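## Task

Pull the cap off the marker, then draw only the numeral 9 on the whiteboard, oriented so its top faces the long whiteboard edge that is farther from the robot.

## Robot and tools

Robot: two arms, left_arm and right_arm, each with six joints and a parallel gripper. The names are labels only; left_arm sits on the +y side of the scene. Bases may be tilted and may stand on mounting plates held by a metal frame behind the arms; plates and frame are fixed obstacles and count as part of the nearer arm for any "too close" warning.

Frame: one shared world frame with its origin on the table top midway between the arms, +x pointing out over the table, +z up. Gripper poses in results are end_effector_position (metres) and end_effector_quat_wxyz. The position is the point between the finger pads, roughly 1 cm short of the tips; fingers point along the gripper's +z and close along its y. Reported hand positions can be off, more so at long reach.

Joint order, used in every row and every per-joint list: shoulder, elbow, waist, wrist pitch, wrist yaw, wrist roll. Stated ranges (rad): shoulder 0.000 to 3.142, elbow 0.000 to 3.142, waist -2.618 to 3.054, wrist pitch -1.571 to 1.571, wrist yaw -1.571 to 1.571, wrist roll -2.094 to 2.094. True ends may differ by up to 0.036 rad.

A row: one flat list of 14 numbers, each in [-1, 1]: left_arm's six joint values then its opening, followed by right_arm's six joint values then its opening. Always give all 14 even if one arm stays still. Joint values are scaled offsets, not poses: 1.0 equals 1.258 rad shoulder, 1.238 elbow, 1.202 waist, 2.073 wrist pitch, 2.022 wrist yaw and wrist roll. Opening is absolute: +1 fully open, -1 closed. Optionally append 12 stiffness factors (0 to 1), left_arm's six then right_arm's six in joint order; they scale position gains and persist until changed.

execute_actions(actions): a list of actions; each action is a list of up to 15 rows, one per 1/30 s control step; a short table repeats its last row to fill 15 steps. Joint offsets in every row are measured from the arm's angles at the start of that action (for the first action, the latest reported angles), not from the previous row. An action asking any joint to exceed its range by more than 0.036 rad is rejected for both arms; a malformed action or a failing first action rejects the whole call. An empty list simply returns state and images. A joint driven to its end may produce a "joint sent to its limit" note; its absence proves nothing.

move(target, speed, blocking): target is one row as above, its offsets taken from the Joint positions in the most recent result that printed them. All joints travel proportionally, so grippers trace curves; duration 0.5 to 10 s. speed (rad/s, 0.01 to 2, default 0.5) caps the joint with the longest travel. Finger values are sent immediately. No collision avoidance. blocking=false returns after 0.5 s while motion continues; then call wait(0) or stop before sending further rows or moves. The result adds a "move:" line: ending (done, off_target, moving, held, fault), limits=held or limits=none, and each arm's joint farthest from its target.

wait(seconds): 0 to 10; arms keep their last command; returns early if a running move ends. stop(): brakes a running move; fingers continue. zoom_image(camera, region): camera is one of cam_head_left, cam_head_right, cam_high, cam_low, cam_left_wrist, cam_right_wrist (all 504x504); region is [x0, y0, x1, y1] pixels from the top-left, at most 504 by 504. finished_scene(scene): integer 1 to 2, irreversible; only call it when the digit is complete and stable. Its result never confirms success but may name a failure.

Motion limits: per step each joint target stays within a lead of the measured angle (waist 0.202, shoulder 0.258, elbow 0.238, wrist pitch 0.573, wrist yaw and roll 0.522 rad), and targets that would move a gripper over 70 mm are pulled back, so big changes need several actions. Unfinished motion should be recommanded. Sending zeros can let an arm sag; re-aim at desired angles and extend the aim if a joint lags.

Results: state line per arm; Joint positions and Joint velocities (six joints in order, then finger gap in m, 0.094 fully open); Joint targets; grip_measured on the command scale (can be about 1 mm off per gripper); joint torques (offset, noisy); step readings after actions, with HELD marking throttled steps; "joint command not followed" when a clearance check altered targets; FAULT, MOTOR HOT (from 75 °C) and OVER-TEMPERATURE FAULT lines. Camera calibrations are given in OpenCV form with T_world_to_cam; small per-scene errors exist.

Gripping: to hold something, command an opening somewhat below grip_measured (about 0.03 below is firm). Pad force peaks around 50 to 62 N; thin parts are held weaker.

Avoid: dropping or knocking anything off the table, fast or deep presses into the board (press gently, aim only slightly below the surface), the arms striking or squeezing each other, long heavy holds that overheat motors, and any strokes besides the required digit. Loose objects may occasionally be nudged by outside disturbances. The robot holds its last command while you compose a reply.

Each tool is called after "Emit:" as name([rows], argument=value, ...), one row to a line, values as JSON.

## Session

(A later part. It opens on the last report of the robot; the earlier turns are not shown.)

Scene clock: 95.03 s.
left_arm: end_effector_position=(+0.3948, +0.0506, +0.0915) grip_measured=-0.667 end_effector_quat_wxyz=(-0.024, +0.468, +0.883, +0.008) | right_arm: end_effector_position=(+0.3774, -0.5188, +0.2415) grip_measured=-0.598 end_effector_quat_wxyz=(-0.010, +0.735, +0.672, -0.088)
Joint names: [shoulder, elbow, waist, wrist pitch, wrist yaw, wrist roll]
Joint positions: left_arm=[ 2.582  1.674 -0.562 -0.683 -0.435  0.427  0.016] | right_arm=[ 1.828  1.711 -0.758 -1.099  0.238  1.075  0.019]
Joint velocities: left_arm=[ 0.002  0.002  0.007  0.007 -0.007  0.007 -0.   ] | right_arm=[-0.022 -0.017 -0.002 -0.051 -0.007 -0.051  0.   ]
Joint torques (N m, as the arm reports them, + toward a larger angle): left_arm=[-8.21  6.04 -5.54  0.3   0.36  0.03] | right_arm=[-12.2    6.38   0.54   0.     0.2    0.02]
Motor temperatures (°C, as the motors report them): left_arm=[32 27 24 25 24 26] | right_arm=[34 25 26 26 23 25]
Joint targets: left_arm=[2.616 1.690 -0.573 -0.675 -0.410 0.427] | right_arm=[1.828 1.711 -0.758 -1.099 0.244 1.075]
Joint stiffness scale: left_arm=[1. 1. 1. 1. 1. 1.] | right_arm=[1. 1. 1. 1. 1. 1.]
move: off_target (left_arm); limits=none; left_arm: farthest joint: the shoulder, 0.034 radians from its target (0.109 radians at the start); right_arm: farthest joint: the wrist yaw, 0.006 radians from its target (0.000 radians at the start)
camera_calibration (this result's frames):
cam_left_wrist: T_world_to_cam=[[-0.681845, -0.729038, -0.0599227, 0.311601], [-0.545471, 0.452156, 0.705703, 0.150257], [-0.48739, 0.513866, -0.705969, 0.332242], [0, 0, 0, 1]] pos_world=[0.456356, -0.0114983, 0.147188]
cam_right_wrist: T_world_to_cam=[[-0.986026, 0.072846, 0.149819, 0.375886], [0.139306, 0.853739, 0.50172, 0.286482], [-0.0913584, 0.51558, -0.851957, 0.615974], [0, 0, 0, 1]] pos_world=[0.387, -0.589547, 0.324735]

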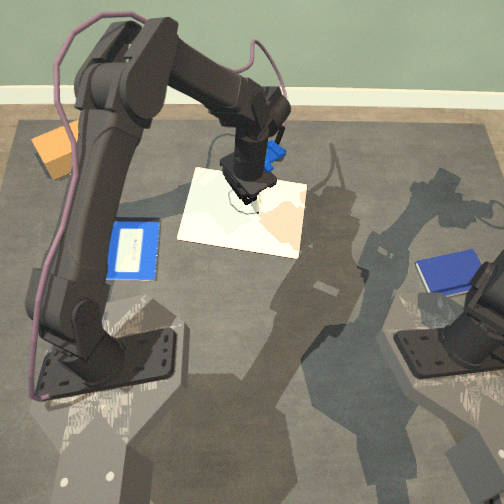

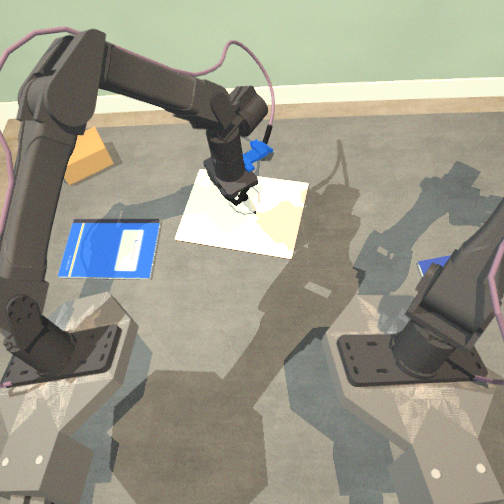

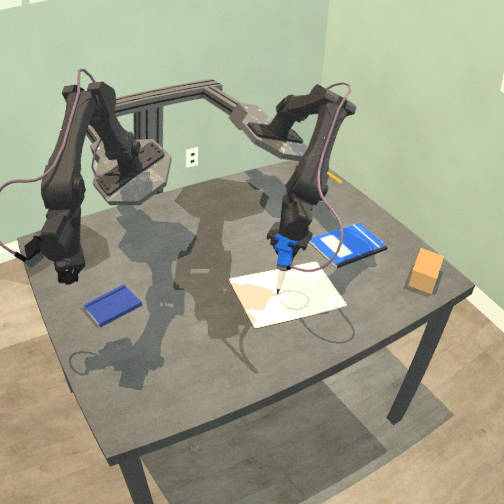

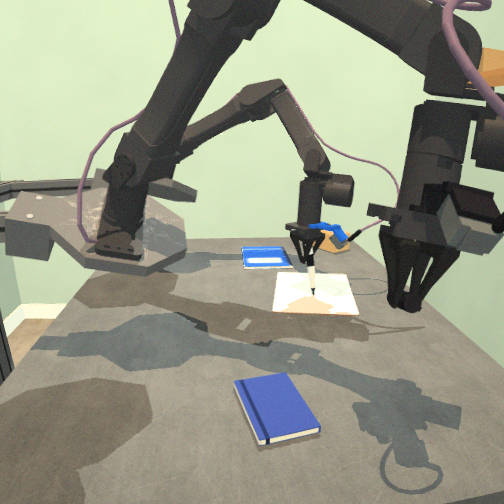

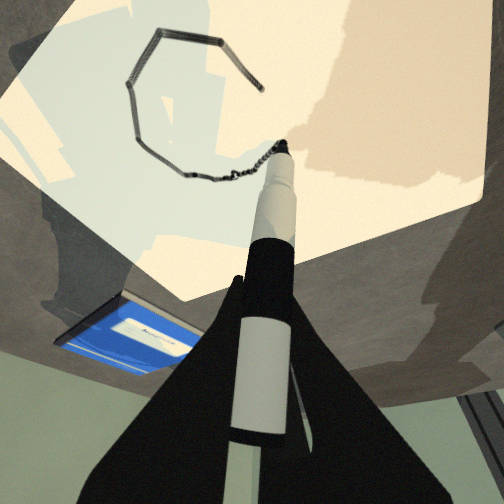

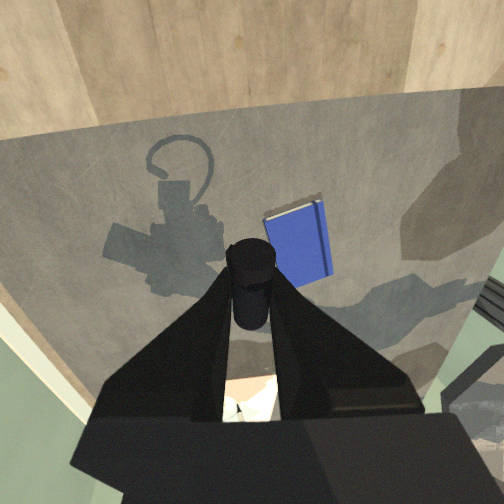

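Emit:
move(target=[0.10,0.18,0.0,-0.054,0.005,0,-0.71,0,0,0,0,0,0,-0.65], speed=0.12)

Scene clock: 97.53 s.
left_arm: end_effector_position=(+0.4071, +0.0445, +0.0942) grip_measured=-0.667 end_effector_quat_wxyz=(-0.052, +0.478, +0.877, +0.009) | right_arm: end_effector_position=(+0.3780, -0.5179, +0.2413) grip_measured=-0.598 end_effector_quat_wxyz=(-0.011, +0.735, +0.673, -0.085)
Joint names: [shoulder, elbow, waist, wrist pitch, wrist yaw, wrist roll]
Joint positions: left_arm=[ 2.671  1.875 -0.562 -0.856 -0.433  0.427  0.016] | right_arm=[ 1.828  1.711 -0.758 -1.099  0.232  1.075  0.019]
Joint velocities: left_arm=[-0.012  0.007 -0.007 -0.095  0.037 -0.007 -0.001] | right_arm=[-0.012 -0.017 -0.022  0.022 -0.022  0.022 -0.001]
Joint torques (N m, as the arm reports them, + toward a larger angle): left_arm=[-8.58  6.7  -4.98  0.83  0.16  0.03] | right_arm=[-12.22   6.41   0.54   0.     0.2    0.03]
Motor temperatures (°C, as the motors report them): left_arm=[32 27 24 25 24 26] | right_arm=[34 25 26 26 23 25]
Joint targets: left_arm=[2.708 1.897 -0.562 -0.795 -0.425 0.427] | right_arm=[1.828 1.711 -0.758 -1.099 0.238 1.075]
Joint stiffness scale: left_arm=[1. 1. 1. 1. 1. 1.] | right_arm=[1. 1. 1. 1. 1. 1.]
move: off_target (left_arm); limits=none; left_arm: farthest joint: the wrist pitch, 0.061 radians from its target (0.112 radians at the start); right_arm: farthest joint: the wrist yaw, 0.006 radians from its target (0.000 radians at the start)
camera_calibration (this result's frames):
cam_left_wrist: T_world_to_cam=[[-0.702392, -0.710386, -0.0446857, 0.321802], [-0.498367, 0.445994, 0.743451, 0.135292], [-0.508208, 0.544464, -0.667296, 0.346743], [0, 0, 0, 1]] pos_world=[0.469674, -0.0205248, 0.145177]
cam_right_wrist: T_world_to_cam=[[-0.986501, 0.0724661, 0.146848, 0.377126], [0.13792, 0.851134, 0.506506, 0.283741], [-0.0882827, 0.519922, -0.849639, 0.615942], [0, 0, 0, 1]] pos_world=[0.387279, -0.589073, 0.324231]

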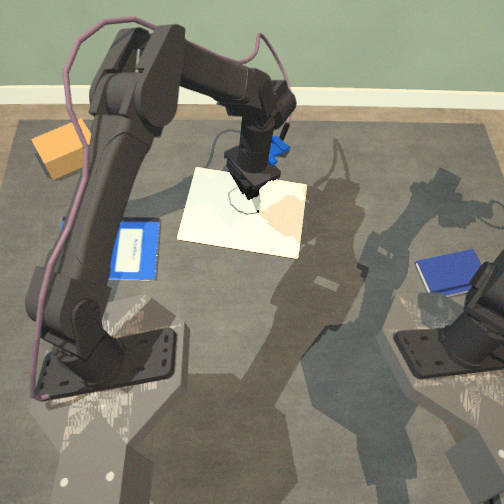

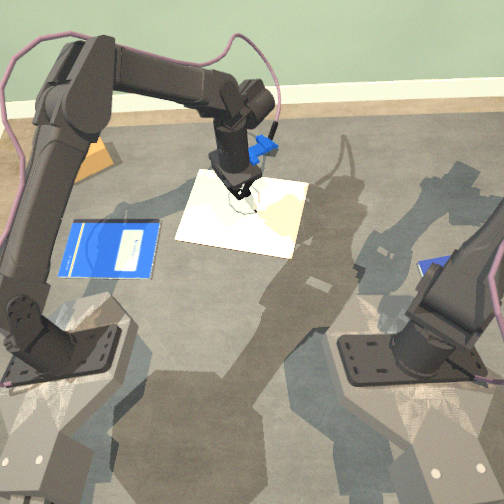

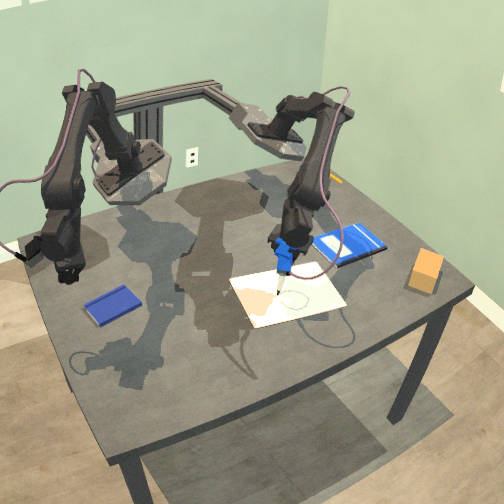

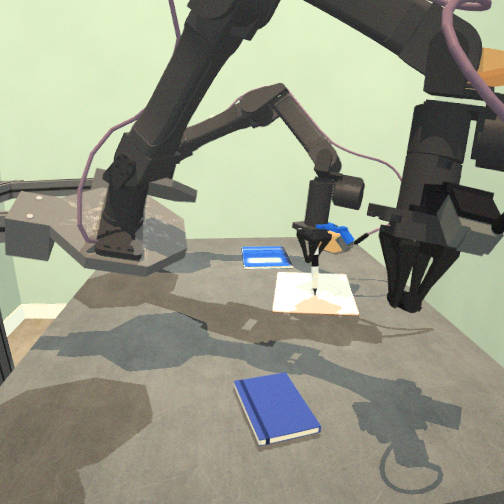

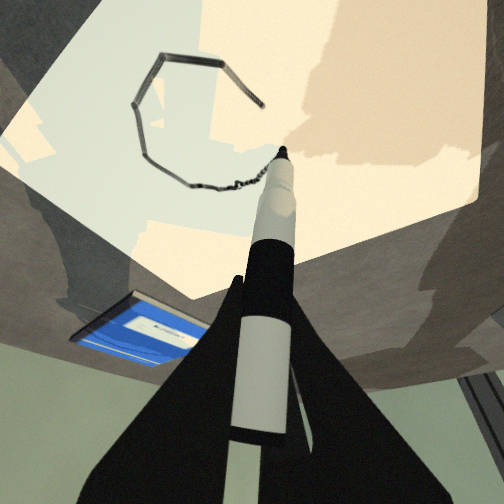

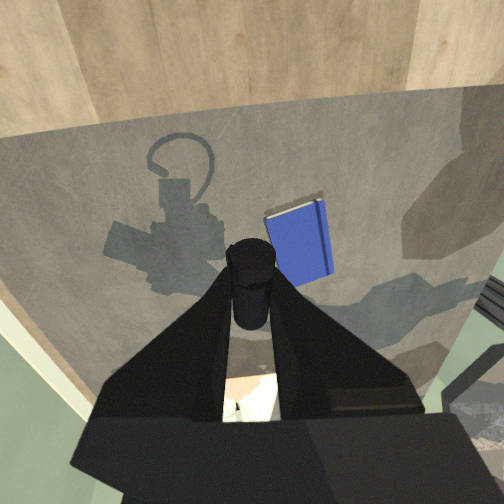

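Emit:
move(target=[-0.008,0.018,0.012,0.03,0.0,0,-0.71,0,0,0,0,0,0,-0.65], speed=0.06)

Scene clock: 98.97 s.
left_arm: end_effector_position=(+0.4087, +0.0452, +0.0937) grip_measured=-0.667 end_effector_quat_wxyz=(-0.050, +0.474, +0.879, +0.003) | right_arm: end_effector_position=(+0.3786, -0.5170, +0.2411) grip_measured=-0.598 end_effector_quat_wxyz=(-0.011, +0.735, +0.673, -0.082)
Joint names: [shoulder, elbow, waist, wrist pitch, wrist yaw, wrist roll]
Joint positions: left_arm=[ 2.669  1.875 -0.555 -0.852 -0.423  0.427  0.016] | right_arm=[ 1.828  1.711 -0.758 -1.099  0.226  1.075  0.019]
Joint velocities: left_arm=[ 0.007 -0.012 -0.012 -0.051  0.022  0.007 -0.001] | right_arm=[ 0.017 -0.012 -0.012 -0.007  0.037 -0.095  0.   ]
Joint torques (N m, as the arm reports them, + toward a larger angle): left_arm=[-11.61   6.71  -4.43   0.79  -0.06   0.03] | right_arm=[-12.22   6.37   0.55   0.01   0.19   0.03]
Motor temperatures (°C, as the motors report them): left_arm=[32 27 24 25 24 26] | right_arm=[34 25 26 26 23 25]
Joint targets: left_arm=[2.661 1.898 -0.548 -0.794 -0.433 0.427] | right_arm=[1.828 1.711 -0.758 -1.099 0.232 1.075]
Joint stiffness scale: left_arm=[1. 1. 1. 1. 1. 1.] | right_arm=[1. 1. 1. 1. 1. 1.]
move: off_target (left_arm); limits=none; left_arm: farthest joint: the wrist pitch, 0.058 radians from its target (0.062 radians at the start); right_arm: farthest joint: the wrist yaw, 0.006 radians from its target (0.000 radians at the start)
camera_calibration (this result's frames):
cam_left_wrist: T_world_to_cam=[[-0.695259, -0.717868, -0.0357676, 0.319939], [-0.501131, 0.448473, 0.740095, 0.137486], [-0.51525, 0.532482, -0.671551, 0.35069], [0, 0, 0, 1]] pos_world=[0.472032, -0.0187204, 0.145197]
cam_right_wrist: T_world_to_cam=[[-0.986966, 0.0721015, 0.143873, 0.378372], [0.136516, 0.848505, 0.511275, 0.281003], [-0.0852133, 0.524252, -0.847289, 0.615892], [0, 0, 0, 1]] pos_world=[0.387561, -0.588596, 0.323732]

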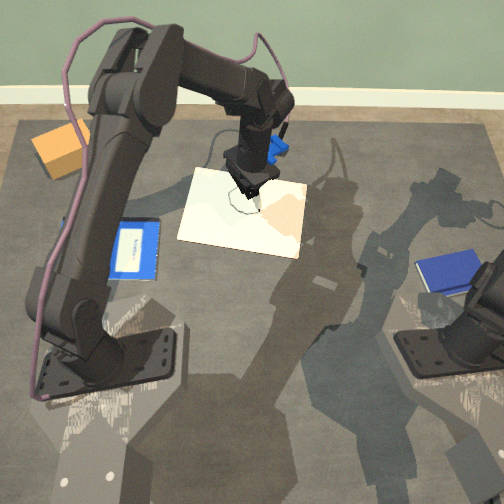

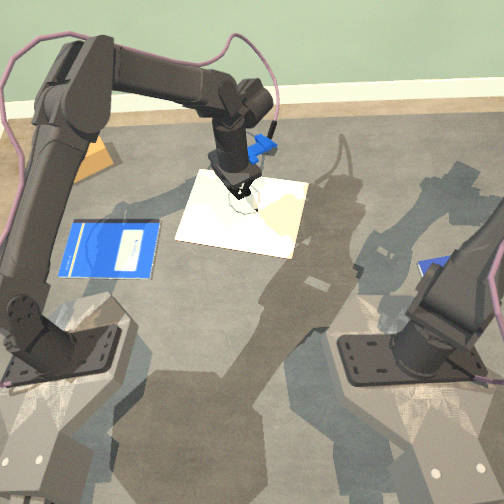

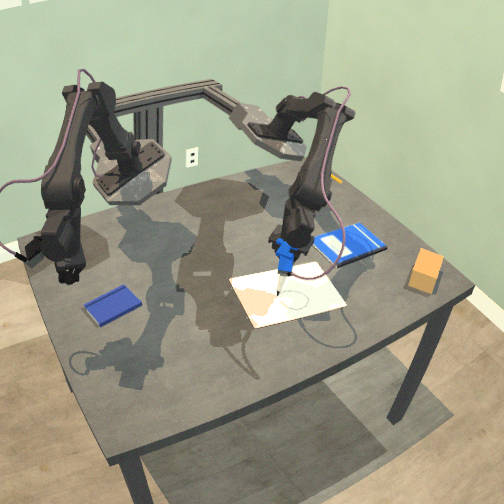

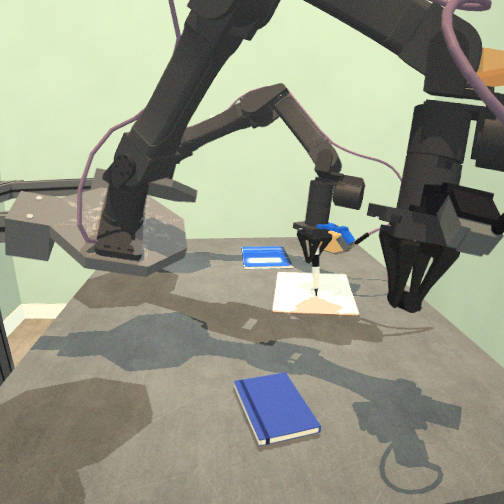

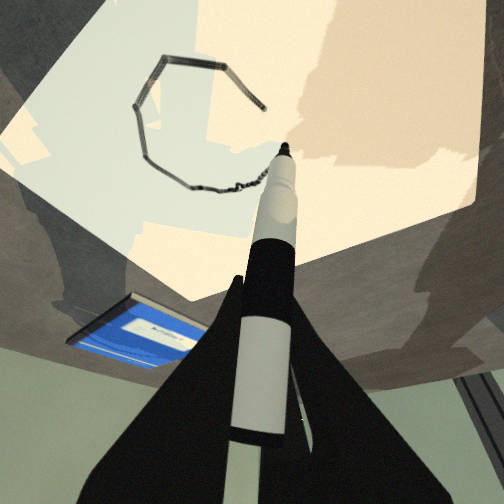

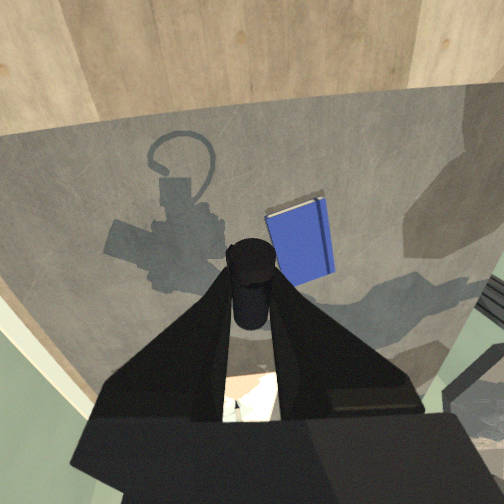

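Emit:
move(target=[-0.025,0.018,0.005,0.027,0.0,0,-0.71,0,0,0,0,0,0,-0.65], speed=0.05)

Scene clock: 100.77 s.
left_arm: end_effector_position=(+0.4227, +0.0428, +0.0966) grip_measured=-0.667 end_effector_quat_wxyz=(-0.025, +0.461, +0.887, +0.002) | right_arm: end_effector_position=(+0.3791, -0.5161, +0.2410) grip_measured=-0.598 end_effector_quat_wxyz=(-0.012, +0.736, +0.673, -0.079)
Joint names: [shoulder, elbow, waist, wrist pitch, wrist yaw, wrist roll]
Joint positions: left_arm=[ 2.656  1.875 -0.548 -0.806 -0.421  0.427  0.016] | right_arm=[ 1.828  1.711 -0.758 -1.099  0.219  1.075  0.019]
Joint velocities: left_arm=[ 0.027  0.007  0.012 -0.095 -0.037  0.095 -0.   ] | right_arm=[-0.007 -0.002  0.007 -0.007 -0.022  0.051 -0.001]
Joint torques (N m, as the arm reports them, + toward a larger angle): left_arm=[-12.4    6.82  -5.12   0.3    0.06   0.03] | right_arm=[-12.19   6.38   0.6    0.     0.19   0.02]
Motor temperatures (°C, as the motors report them): left_arm=[33 27 24 25 24 26] | right_arm=[34 25 26 26 23 25]
Joint targets: left_arm=[2.637 1.898 -0.549 -0.796 -0.423 0.427] | right_arm=[1.828 1.711 -0.758 -1.099 0.225 1.075]
Joint stiffness scale: left_arm=[1. 1. 1. 1. 1. 1.] | right_arm=[1. 1. 1. 1. 1. 1.]
move: off_target (left_arm); limits=none; left_arm: farthest joint: the elbow, 0.022 radians from its target (0.022 radians at the start); right_arm: farthest joint: the wrist yaw, 0.007 radians from its target (0.000 radians at the start)
camera_calibration (this result's frames):
cam_left_wrist: T_world_to_cam=[[-0.670832, -0.740146, -0.0465576, 0.319794], [-0.54646, 0.450891, 0.705747, 0.165845], [-0.501364, 0.49888, -0.706932, 0.360098], [0, 0, 0, 1]] pos_world=[0.485696, -0.0177294, 0.152409]
cam_right_wrist: T_world_to_cam=[[-0.987421, 0.0717521, 0.140895, 0.379622], [0.135096, 0.845853, 0.516025, 0.278267], [-0.0821503, 0.528568, -0.844906, 0.615825], [0, 0, 0, 1]] pos_world=[0.387844, -0.588117, 0.323235]

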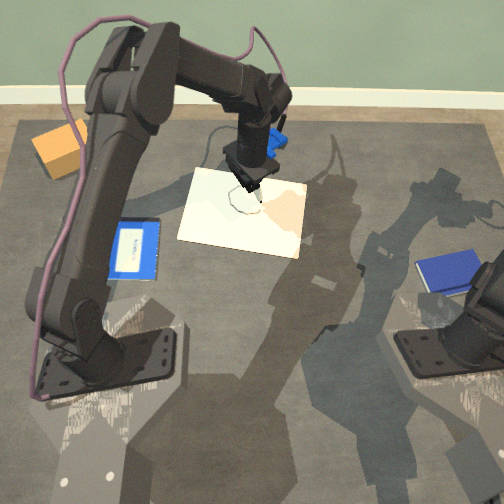

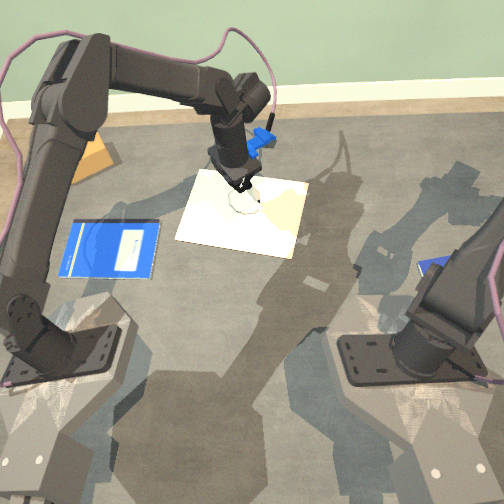

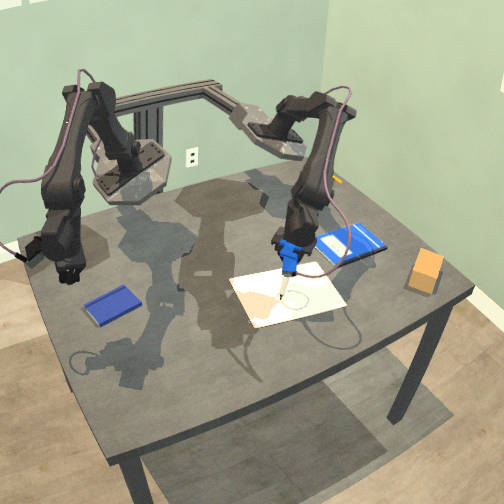

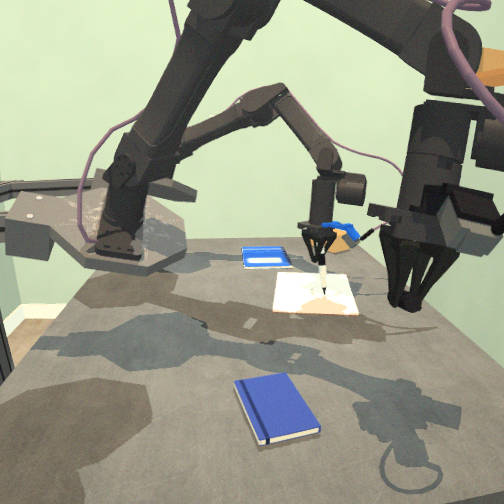

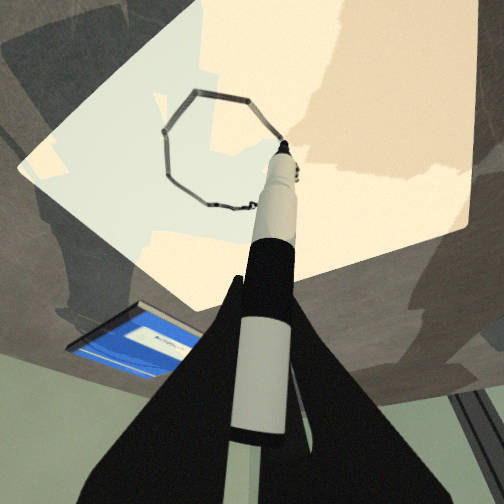

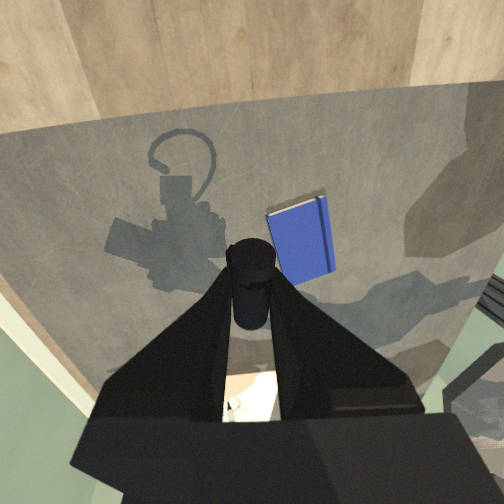

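Emit:
move(target=[0.022,0,0,0,0,0,-0.71,0,0,0,0,0,0,-0.65], speed=0.05)

Emit:
move(target=[-0.062,-0.175,-0.012,0.06,-0.003,0,-0.71,0,0,0,0,0,0,-0.65], speed=0.12)

Scene clock: 102.00 s.
left_arm: end_effector_position=(+0.4193, +0.0430, +0.0924) grip_measured=-0.667 end_effector_quat_wxyz=(-0.031, +0.463, +0.886, +0.003) | right_arm: end_effector_position=(+0.3797, -0.5152, +0.2408) grip_measured=-0.598 end_effector_quat_wxyz=(-0.013, +0.736, +0.673, -0.076)
Joint names: [shoulder, elbow, waist, wrist pitch, wrist yaw, wrist roll]
Joint positions: left_arm=[ 2.666  1.875 -0.548 -0.807 -0.424  0.427  0.016] | right_arm=[ 1.828  1.711 -0.758 -1.099  0.213  1.075  0.019]
Joint velocities: left_arm=[-0.007  0.012  0.007  0.007 -0.007  0.051  0.   ] | right_arm=[-0.007 -0.022 -0.007  0.081 -0.051  0.066 -0.   ]
Joint torques (N m, as the arm reports them, + toward a larger angle): left_arm=[-9.96  5.14 -4.89  0.21  0.1   0.02] | right_arm=[-12.22   6.42   0.56   0.     0.17   0.02]
Motor temperatures (°C, as the motors report them): left_arm=[33 27 24 25 24 26] | right_arm=[34 25 26 26 23 25]
Joint targets: left_arm=[2.683 1.875 -0.548 -0.806 -0.421 0.427] | right_arm=[1.828 1.711 -0.758 -1.099 0.219 1.075]
Joint stiffness scale: left_arm=[1. 1. 1. 1. 1. 1.] | right_arm=[1. 1. 1. 1. 1. 1.]
move: done; limits=none; left_arm: farthest joint: the shoulder, 0.017 radians from its target (0.028 radians at the start); right_arm: farthest joint: the wrist yaw, 0.006 radians from its target (0.000 radians at the start)
camera_calibration (this result's frames):
cam_left_wrist: T_world_to_cam=[[-0.675001, -0.736366, -0.0462501, 0.319015], [-0.53808, 0.448411, 0.713721, 0.162697], [-0.50482, 0.506649, -0.698902, 0.355653], [0, 0, 0, 1]] pos_world=[0.482421, -0.0182343, 0.147201]
cam_right_wrist: T_world_to_cam=[[-0.987866, 0.0714179, 0.137913, 0.380877], [0.133659, 0.843177, 0.520757, 0.275534], [-0.0790938, 0.532872, -0.842492, 0.615741], [0, 0, 0, 1]] pos_world=[0.388129, -0.587636, 0.322742]

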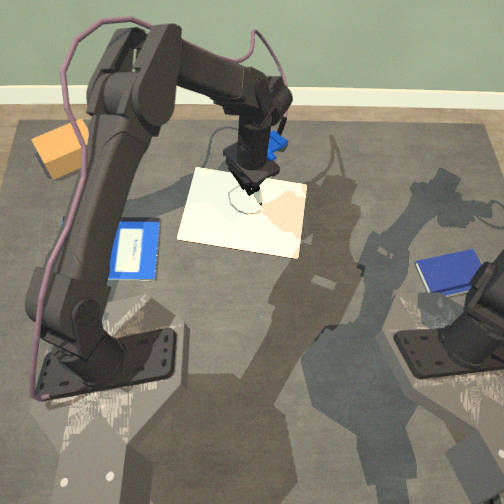

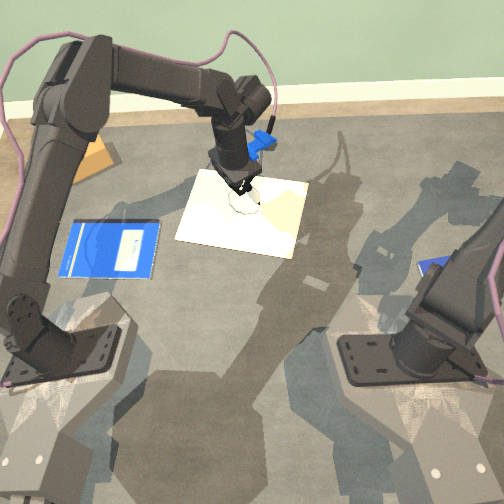

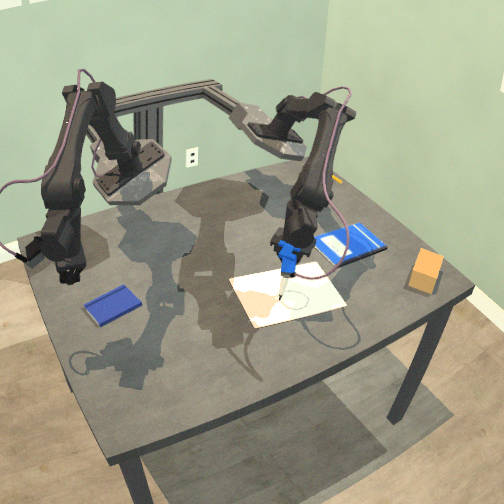

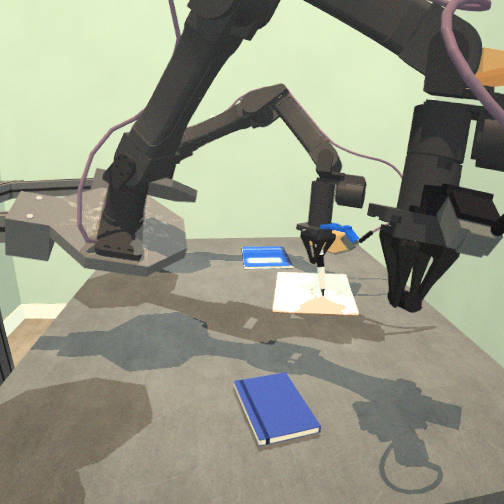

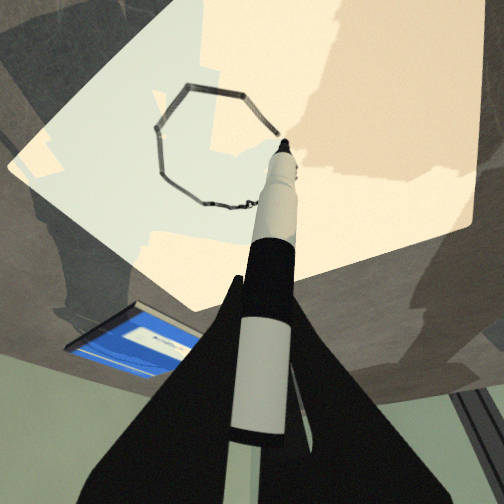

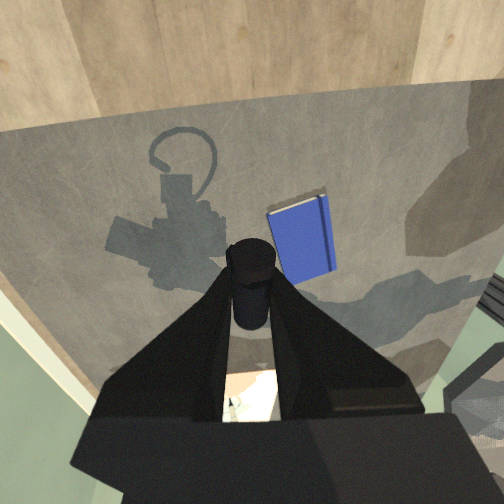

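Scene clock: 104.13 s.
left_arm: end_effector_position=(+0.4005, +0.0513, +0.0877) grip_measured=-0.670 end_effector_quat_wxyz=(-0.019, +0.460, +0.888, +0.007) | right_arm: end_effector_position=(+0.3803, -0.5143, +0.2407) grip_measured=-0.598 end_effector_quat_wxyz=(-0.014, +0.736, +0.673, -0.073)
Joint names: [shoulder, elbow, waist, wrist pitch, wrist yaw, wrist roll]
Joint positions: left_arm=[ 2.592  1.686 -0.551 -0.669 -0.433  0.427  0.015] | right_arm=[ 1.828  1.711 -0.758 -1.099  0.208  1.075  0.019]
Joint velocities: left_arm=[-0.007  0.002  0.017 -0.022 -0.037  0.022 -0.001] | right_arm=[ 0.007  0.012  0.017  0.007 -0.022  0.066 -0.   ]
Joint torques (N m, as the arm reports them, + toward a larger angle): left_arm=[-10.85   3.04  -5.74   0.06   0.11   0.03] | right_arm=[-12.25   6.37   0.57   0.     0.17   0.03]
Motor temperatures (°C, as the motors report them): left_arm=[33 27 24 25 24 26] | right_arm=[34 25 26 26 23 25]
Joint targets: left_arm=[2.588 1.659 -0.562 -0.683 -0.430 0.427] | right_arm=[1.828 1.711 -0.758 -1.099 0.213 1.075]
Joint stiffness scale: left_arm=[1. 1. 1. 1. 1. 1.] | right_arm=[1. 1. 1. 1. 1. 1.]
move: off_target (left_arm); limits=none; left_arm: farthest joint: the elbow, 0.028 radians from its target (0.217 radians at the start); right_arm: farthest joint: the wrist yaw, 0.005 radians from its target (0.000 radians at the start)
camera_calibration (this result's frames):
cam_left_wrist: T_world_to_cam=[[-0.668695, -0.741081, -0.0603772, 0.31113], [-0.558827, 0.447353, 0.698275, 0.161935], [-0.490469, 0.500674, -0.713278, 0.3345], [0, 0, 0, 1]] pos_world=[0.462606, -0.00934458, 0.144301]
cam_right_wrist: T_world_to_cam=[[-0.988274, 0.0711185, 0.135115, 0.382058], [0.132296, 0.840647, 0.525177, 0.272974], [-0.0762343, 0.536894, -0.840199, 0.615645], [0, 0, 0, 1]] pos_world=[0.388398, -0.587183, 0.322283]

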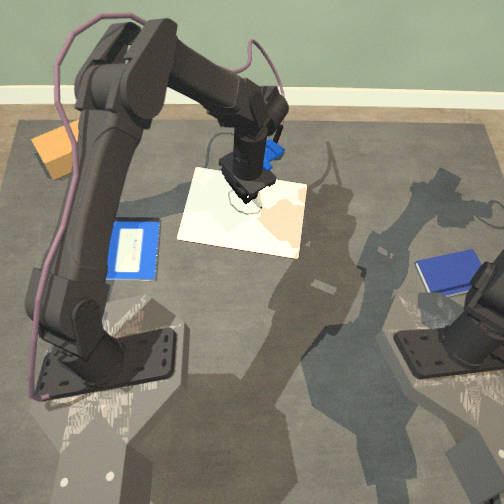

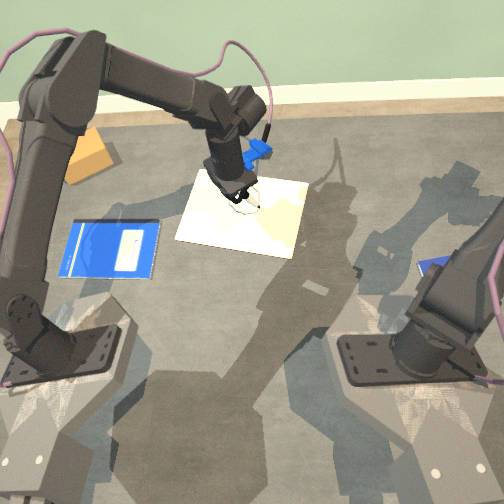

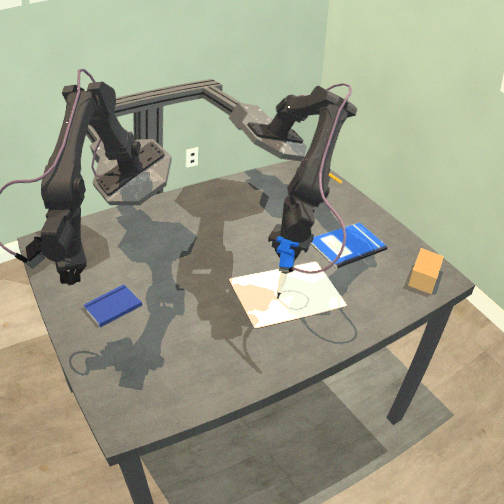

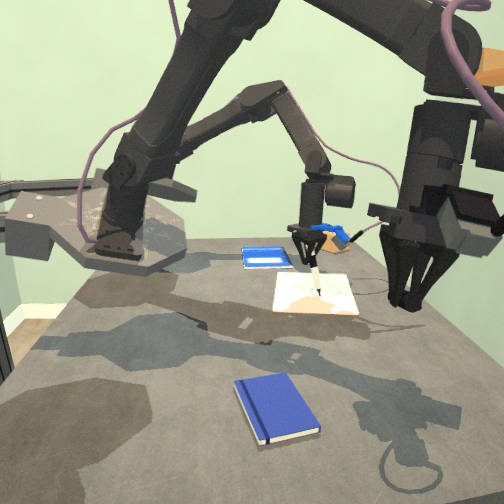

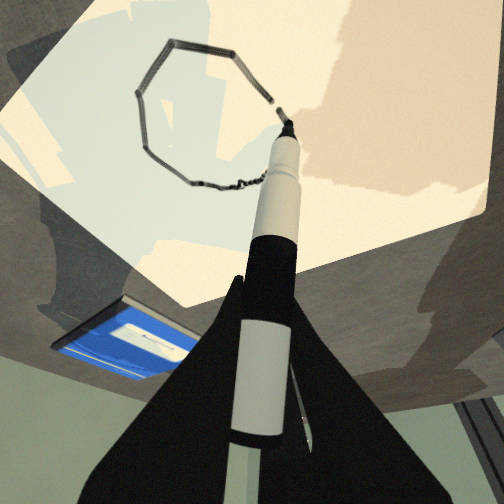

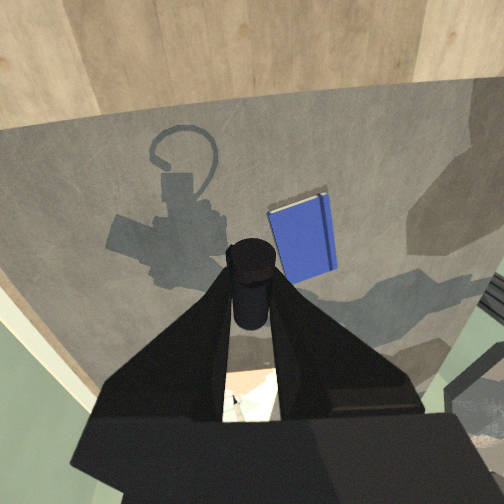

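Emit:
move(target=[-0.06,-0.12,-0.005,0.03,0,0,-0.73,0,0,0,0,0,0,-0.65], speed=0.1)

Scene clock: 106.33 s.
left_arm: end_effector_position=(+0.3818, +0.0621, +0.0888) grip_measured=-0.670 end_effector_quat_wxyz=(-0.022, +0.462, +0.887, +0.007) | right_arm: end_effector_position=(+0.3808, -0.5135, +0.2405) grip_measured=-0.598 end_effector_quat_wxyz=(-0.014, +0.736, +0.673, -0.070)
Joint names: [shoulder, elbow, waist, wrist pitch, wrist yaw, wrist roll]
Joint positions: left_arm=[ 2.531  1.558 -0.551 -0.609 -0.432  0.427  0.015] | right_arm=[ 1.828  1.711 -0.758 -1.099  0.202  1.075  0.019]
Joint velocities: left_arm=[-0.007  0.017  0.017 -0.007 -0.051 -0.007 -0.001] | right_arm=[ 0.007  0.007  0.012 -0.007  0.066  0.037  0.001]
Joint torques (N m, as the arm reports them, + toward a larger angle): left_arm=[-11.12   3.27  -5.08   0.26   0.06   0.02] | right_arm=[-12.15   6.43   0.58   0.     0.16   0.02]
Motor temperatures (°C, as the motors report them): left_arm=[33 27 24 25 24 26] | right_arm=[34 25 26 26 23 25]
Joint targets: left_arm=[2.516 1.538 -0.557 -0.606 -0.433 0.427] | right_arm=[1.828 1.711 -0.758 -1.099 0.208 1.075]
Joint stiffness scale: left_arm=[1. 1. 1. 1. 1. 1.] | right_arm=[1. 1. 1. 1. 1. 1.]
move: done; limits=none; left_arm: farthest joint: the elbow, 0.020 radians from its target (0.149 radians at the start); right_arm: farthest joint: the wrist yaw, 0.006 radians from its target (0.000 radians at the start)
camera_calibration (this result's frames):
cam_left_wrist: T_world_to_cam=[[-0.671356, -0.738884, -0.0577169, 0.307419], [-0.552795, 0.447356, 0.703057, 0.143145], [-0.493658, 0.503908, -0.708787, 0.321394], [0, 0, 0, 1]] pos_world=[0.444176, 0.00115731, 0.144904]
cam_right_wrist: T_world_to_cam=[[-0.988674, 0.0708325, 0.132314, 0.383244], [0.130918, 0.838097, 0.529579, 0.270417], [-0.0733807, 0.540904, -0.837877, 0.615535], [0, 0, 0, 1]] pos_world=[0.388669, -0.586727, 0.321827]

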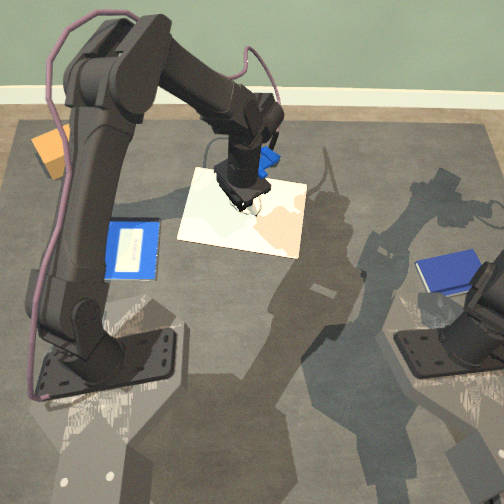

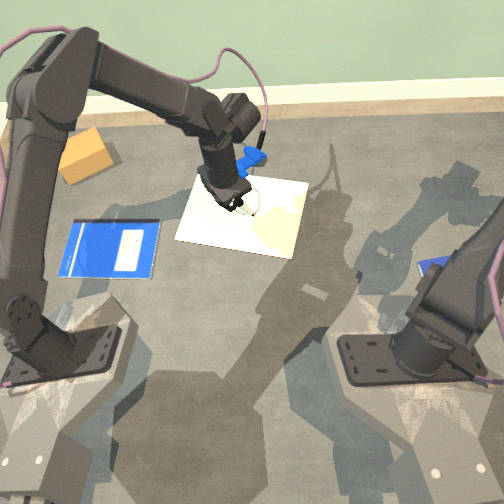

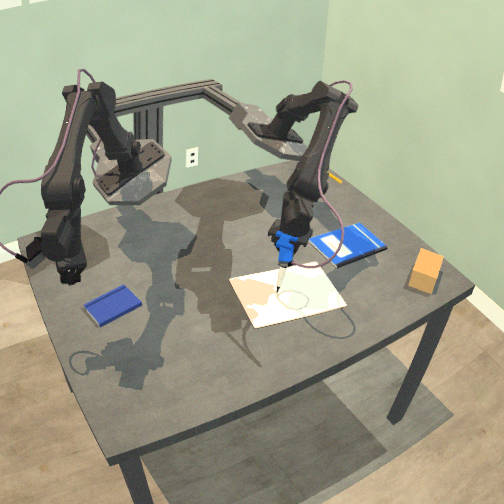

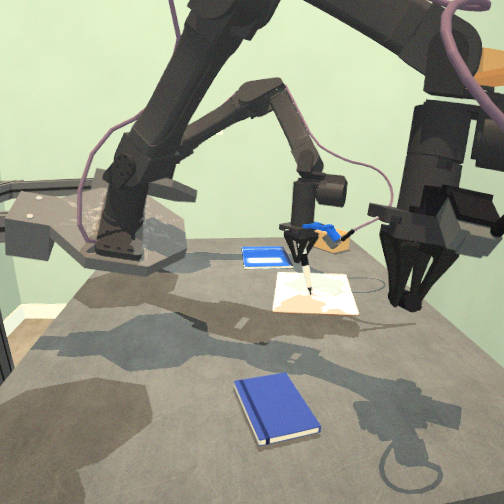

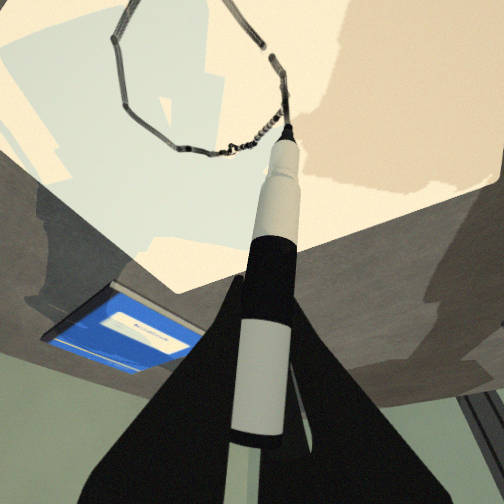

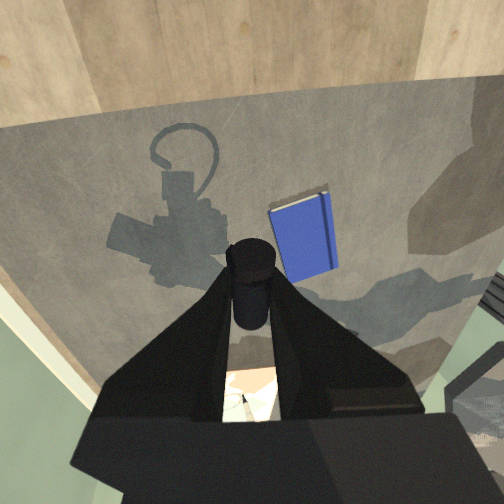

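Emit:
move(target=[-0.024,-0.09,-0.037,0.025,0.004,0,-0.73,0,0,0,0,0,0,-0.65], speed=0.1)

Scene clock: 108.30 s.
left_arm: end_effector_position=(+0.3616, +0.0570, +0.0880) grip_measured=-0.670 end_effector_quat_wxyz=(-0.020, +0.477, +0.879, +0.008) | right_arm: end_effector_position=(+0.3814, -0.5126, +0.2404) grip_measured=-0.598 end_effector_quat_wxyz=(-0.015, +0.736, +0.673, -0.068)
Joint names: [shoulder, elbow, waist, wrist pitch, wrist yaw, wrist roll]
Joint positions: left_arm=[ 2.509  1.47  -0.584 -0.552 -0.435  0.427  0.015] | right_arm=[ 1.828  1.711 -0.758 -1.099  0.196  1.075  0.019]
Joint velocities: left_arm=[-0.007  0.007 -0.007  0.022 -0.051 -0.051 -0.001] | right_arm=[ 0.007  0.012 -0.007 -0.007 -0.007  0.022  0.001]
Joint torques (N m, as the arm reports them, + toward a larger angle): left_arm=[-10.46   2.87  -5.3    0.17   0.17   0.02] | right_arm=[-12.18   6.39   0.53  -0.01   0.15   0.02]
Motor temperatures (°C, as the motors report them): left_arm=[33 27 24 25 24 26] | right_arm=[34 25 26 26 23 25]
Joint targets: left_arm=[2.501 1.446 -0.595 -0.557 -0.423 0.427] | right_arm=[1.828 1.711 -0.758 -1.099 0.202 1.075]
Joint stiffness scale: left_arm=[1. 1. 1. 1. 1. 1.] | right_arm=[1. 1. 1. 1. 1. 1.]
move: off_target (left_arm); limits=none; left_arm: farthest joint: the elbow, 0.023 radians from its target (0.111 radians at the start); right_arm: farthest joint: the wrist yaw, 0.006 radians from its target (0.000 radians at the start)
camera_calibration (this result's frames):
cam_left_wrist: T_world_to_cam=[[-0.695751, -0.715709, -0.0607522, 0.297768], [-0.540878, 0.46638, 0.699957, 0.129752], [-0.472632, 0.519855, -0.711596, 0.305154], [0, 0, 0, 1]] pos_world=[0.421578, -0.00603456, 0.144415]
cam_right_wrist: T_world_to_cam=[[-0.989064, 0.07056, 0.129511, 0.384433], [0.129526, 0.835526, 0.533966, 0.267863], [-0.0705332, 0.544902, -0.835528, 0.615409], [0, 0, 0, 1]] pos_world=[0.388941, -0.58627, 0.321374]

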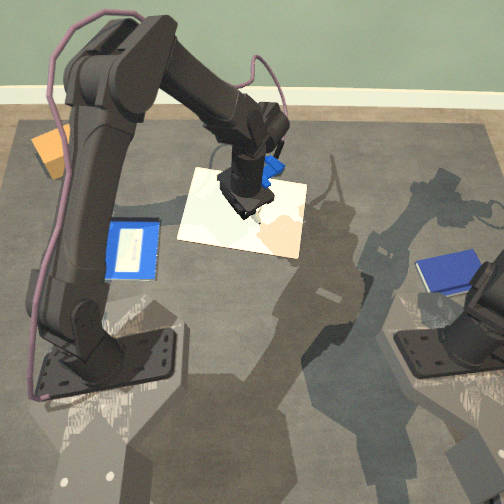

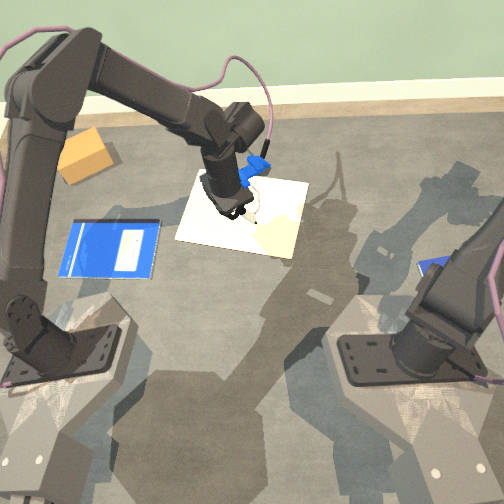

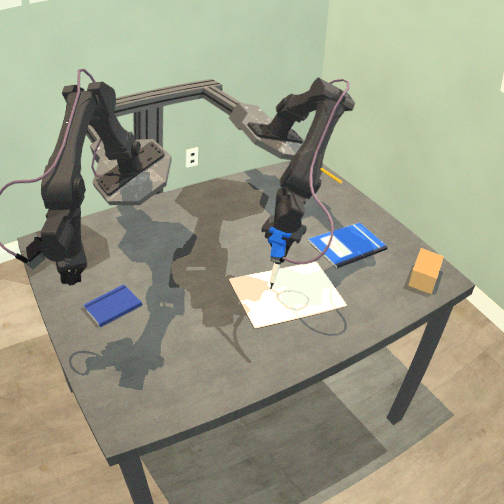

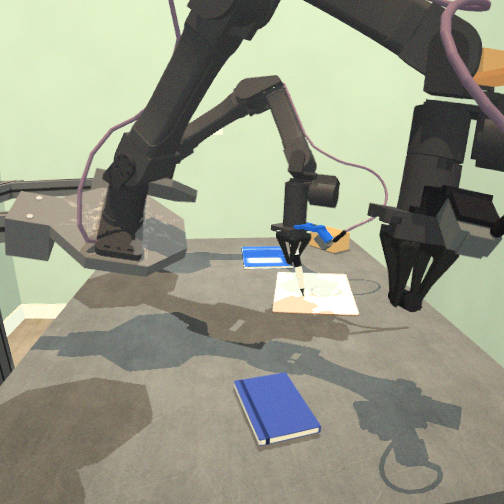

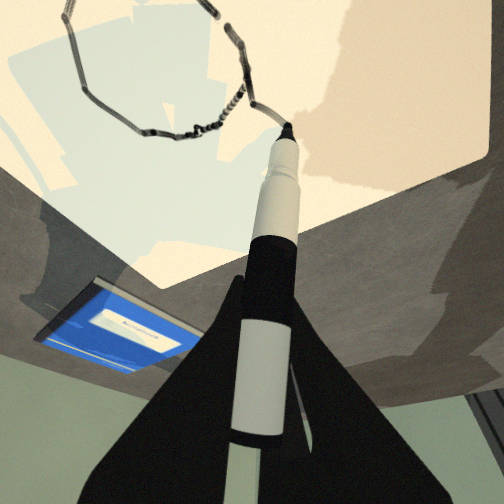

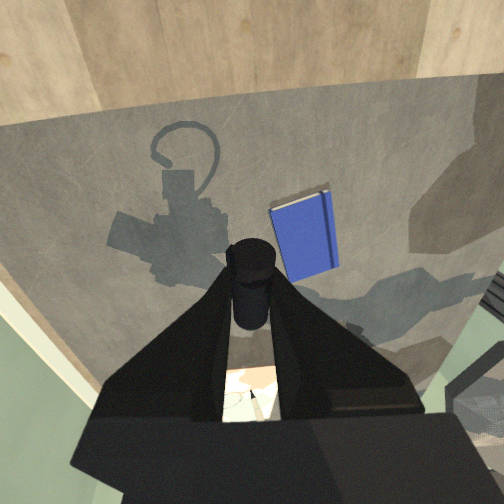

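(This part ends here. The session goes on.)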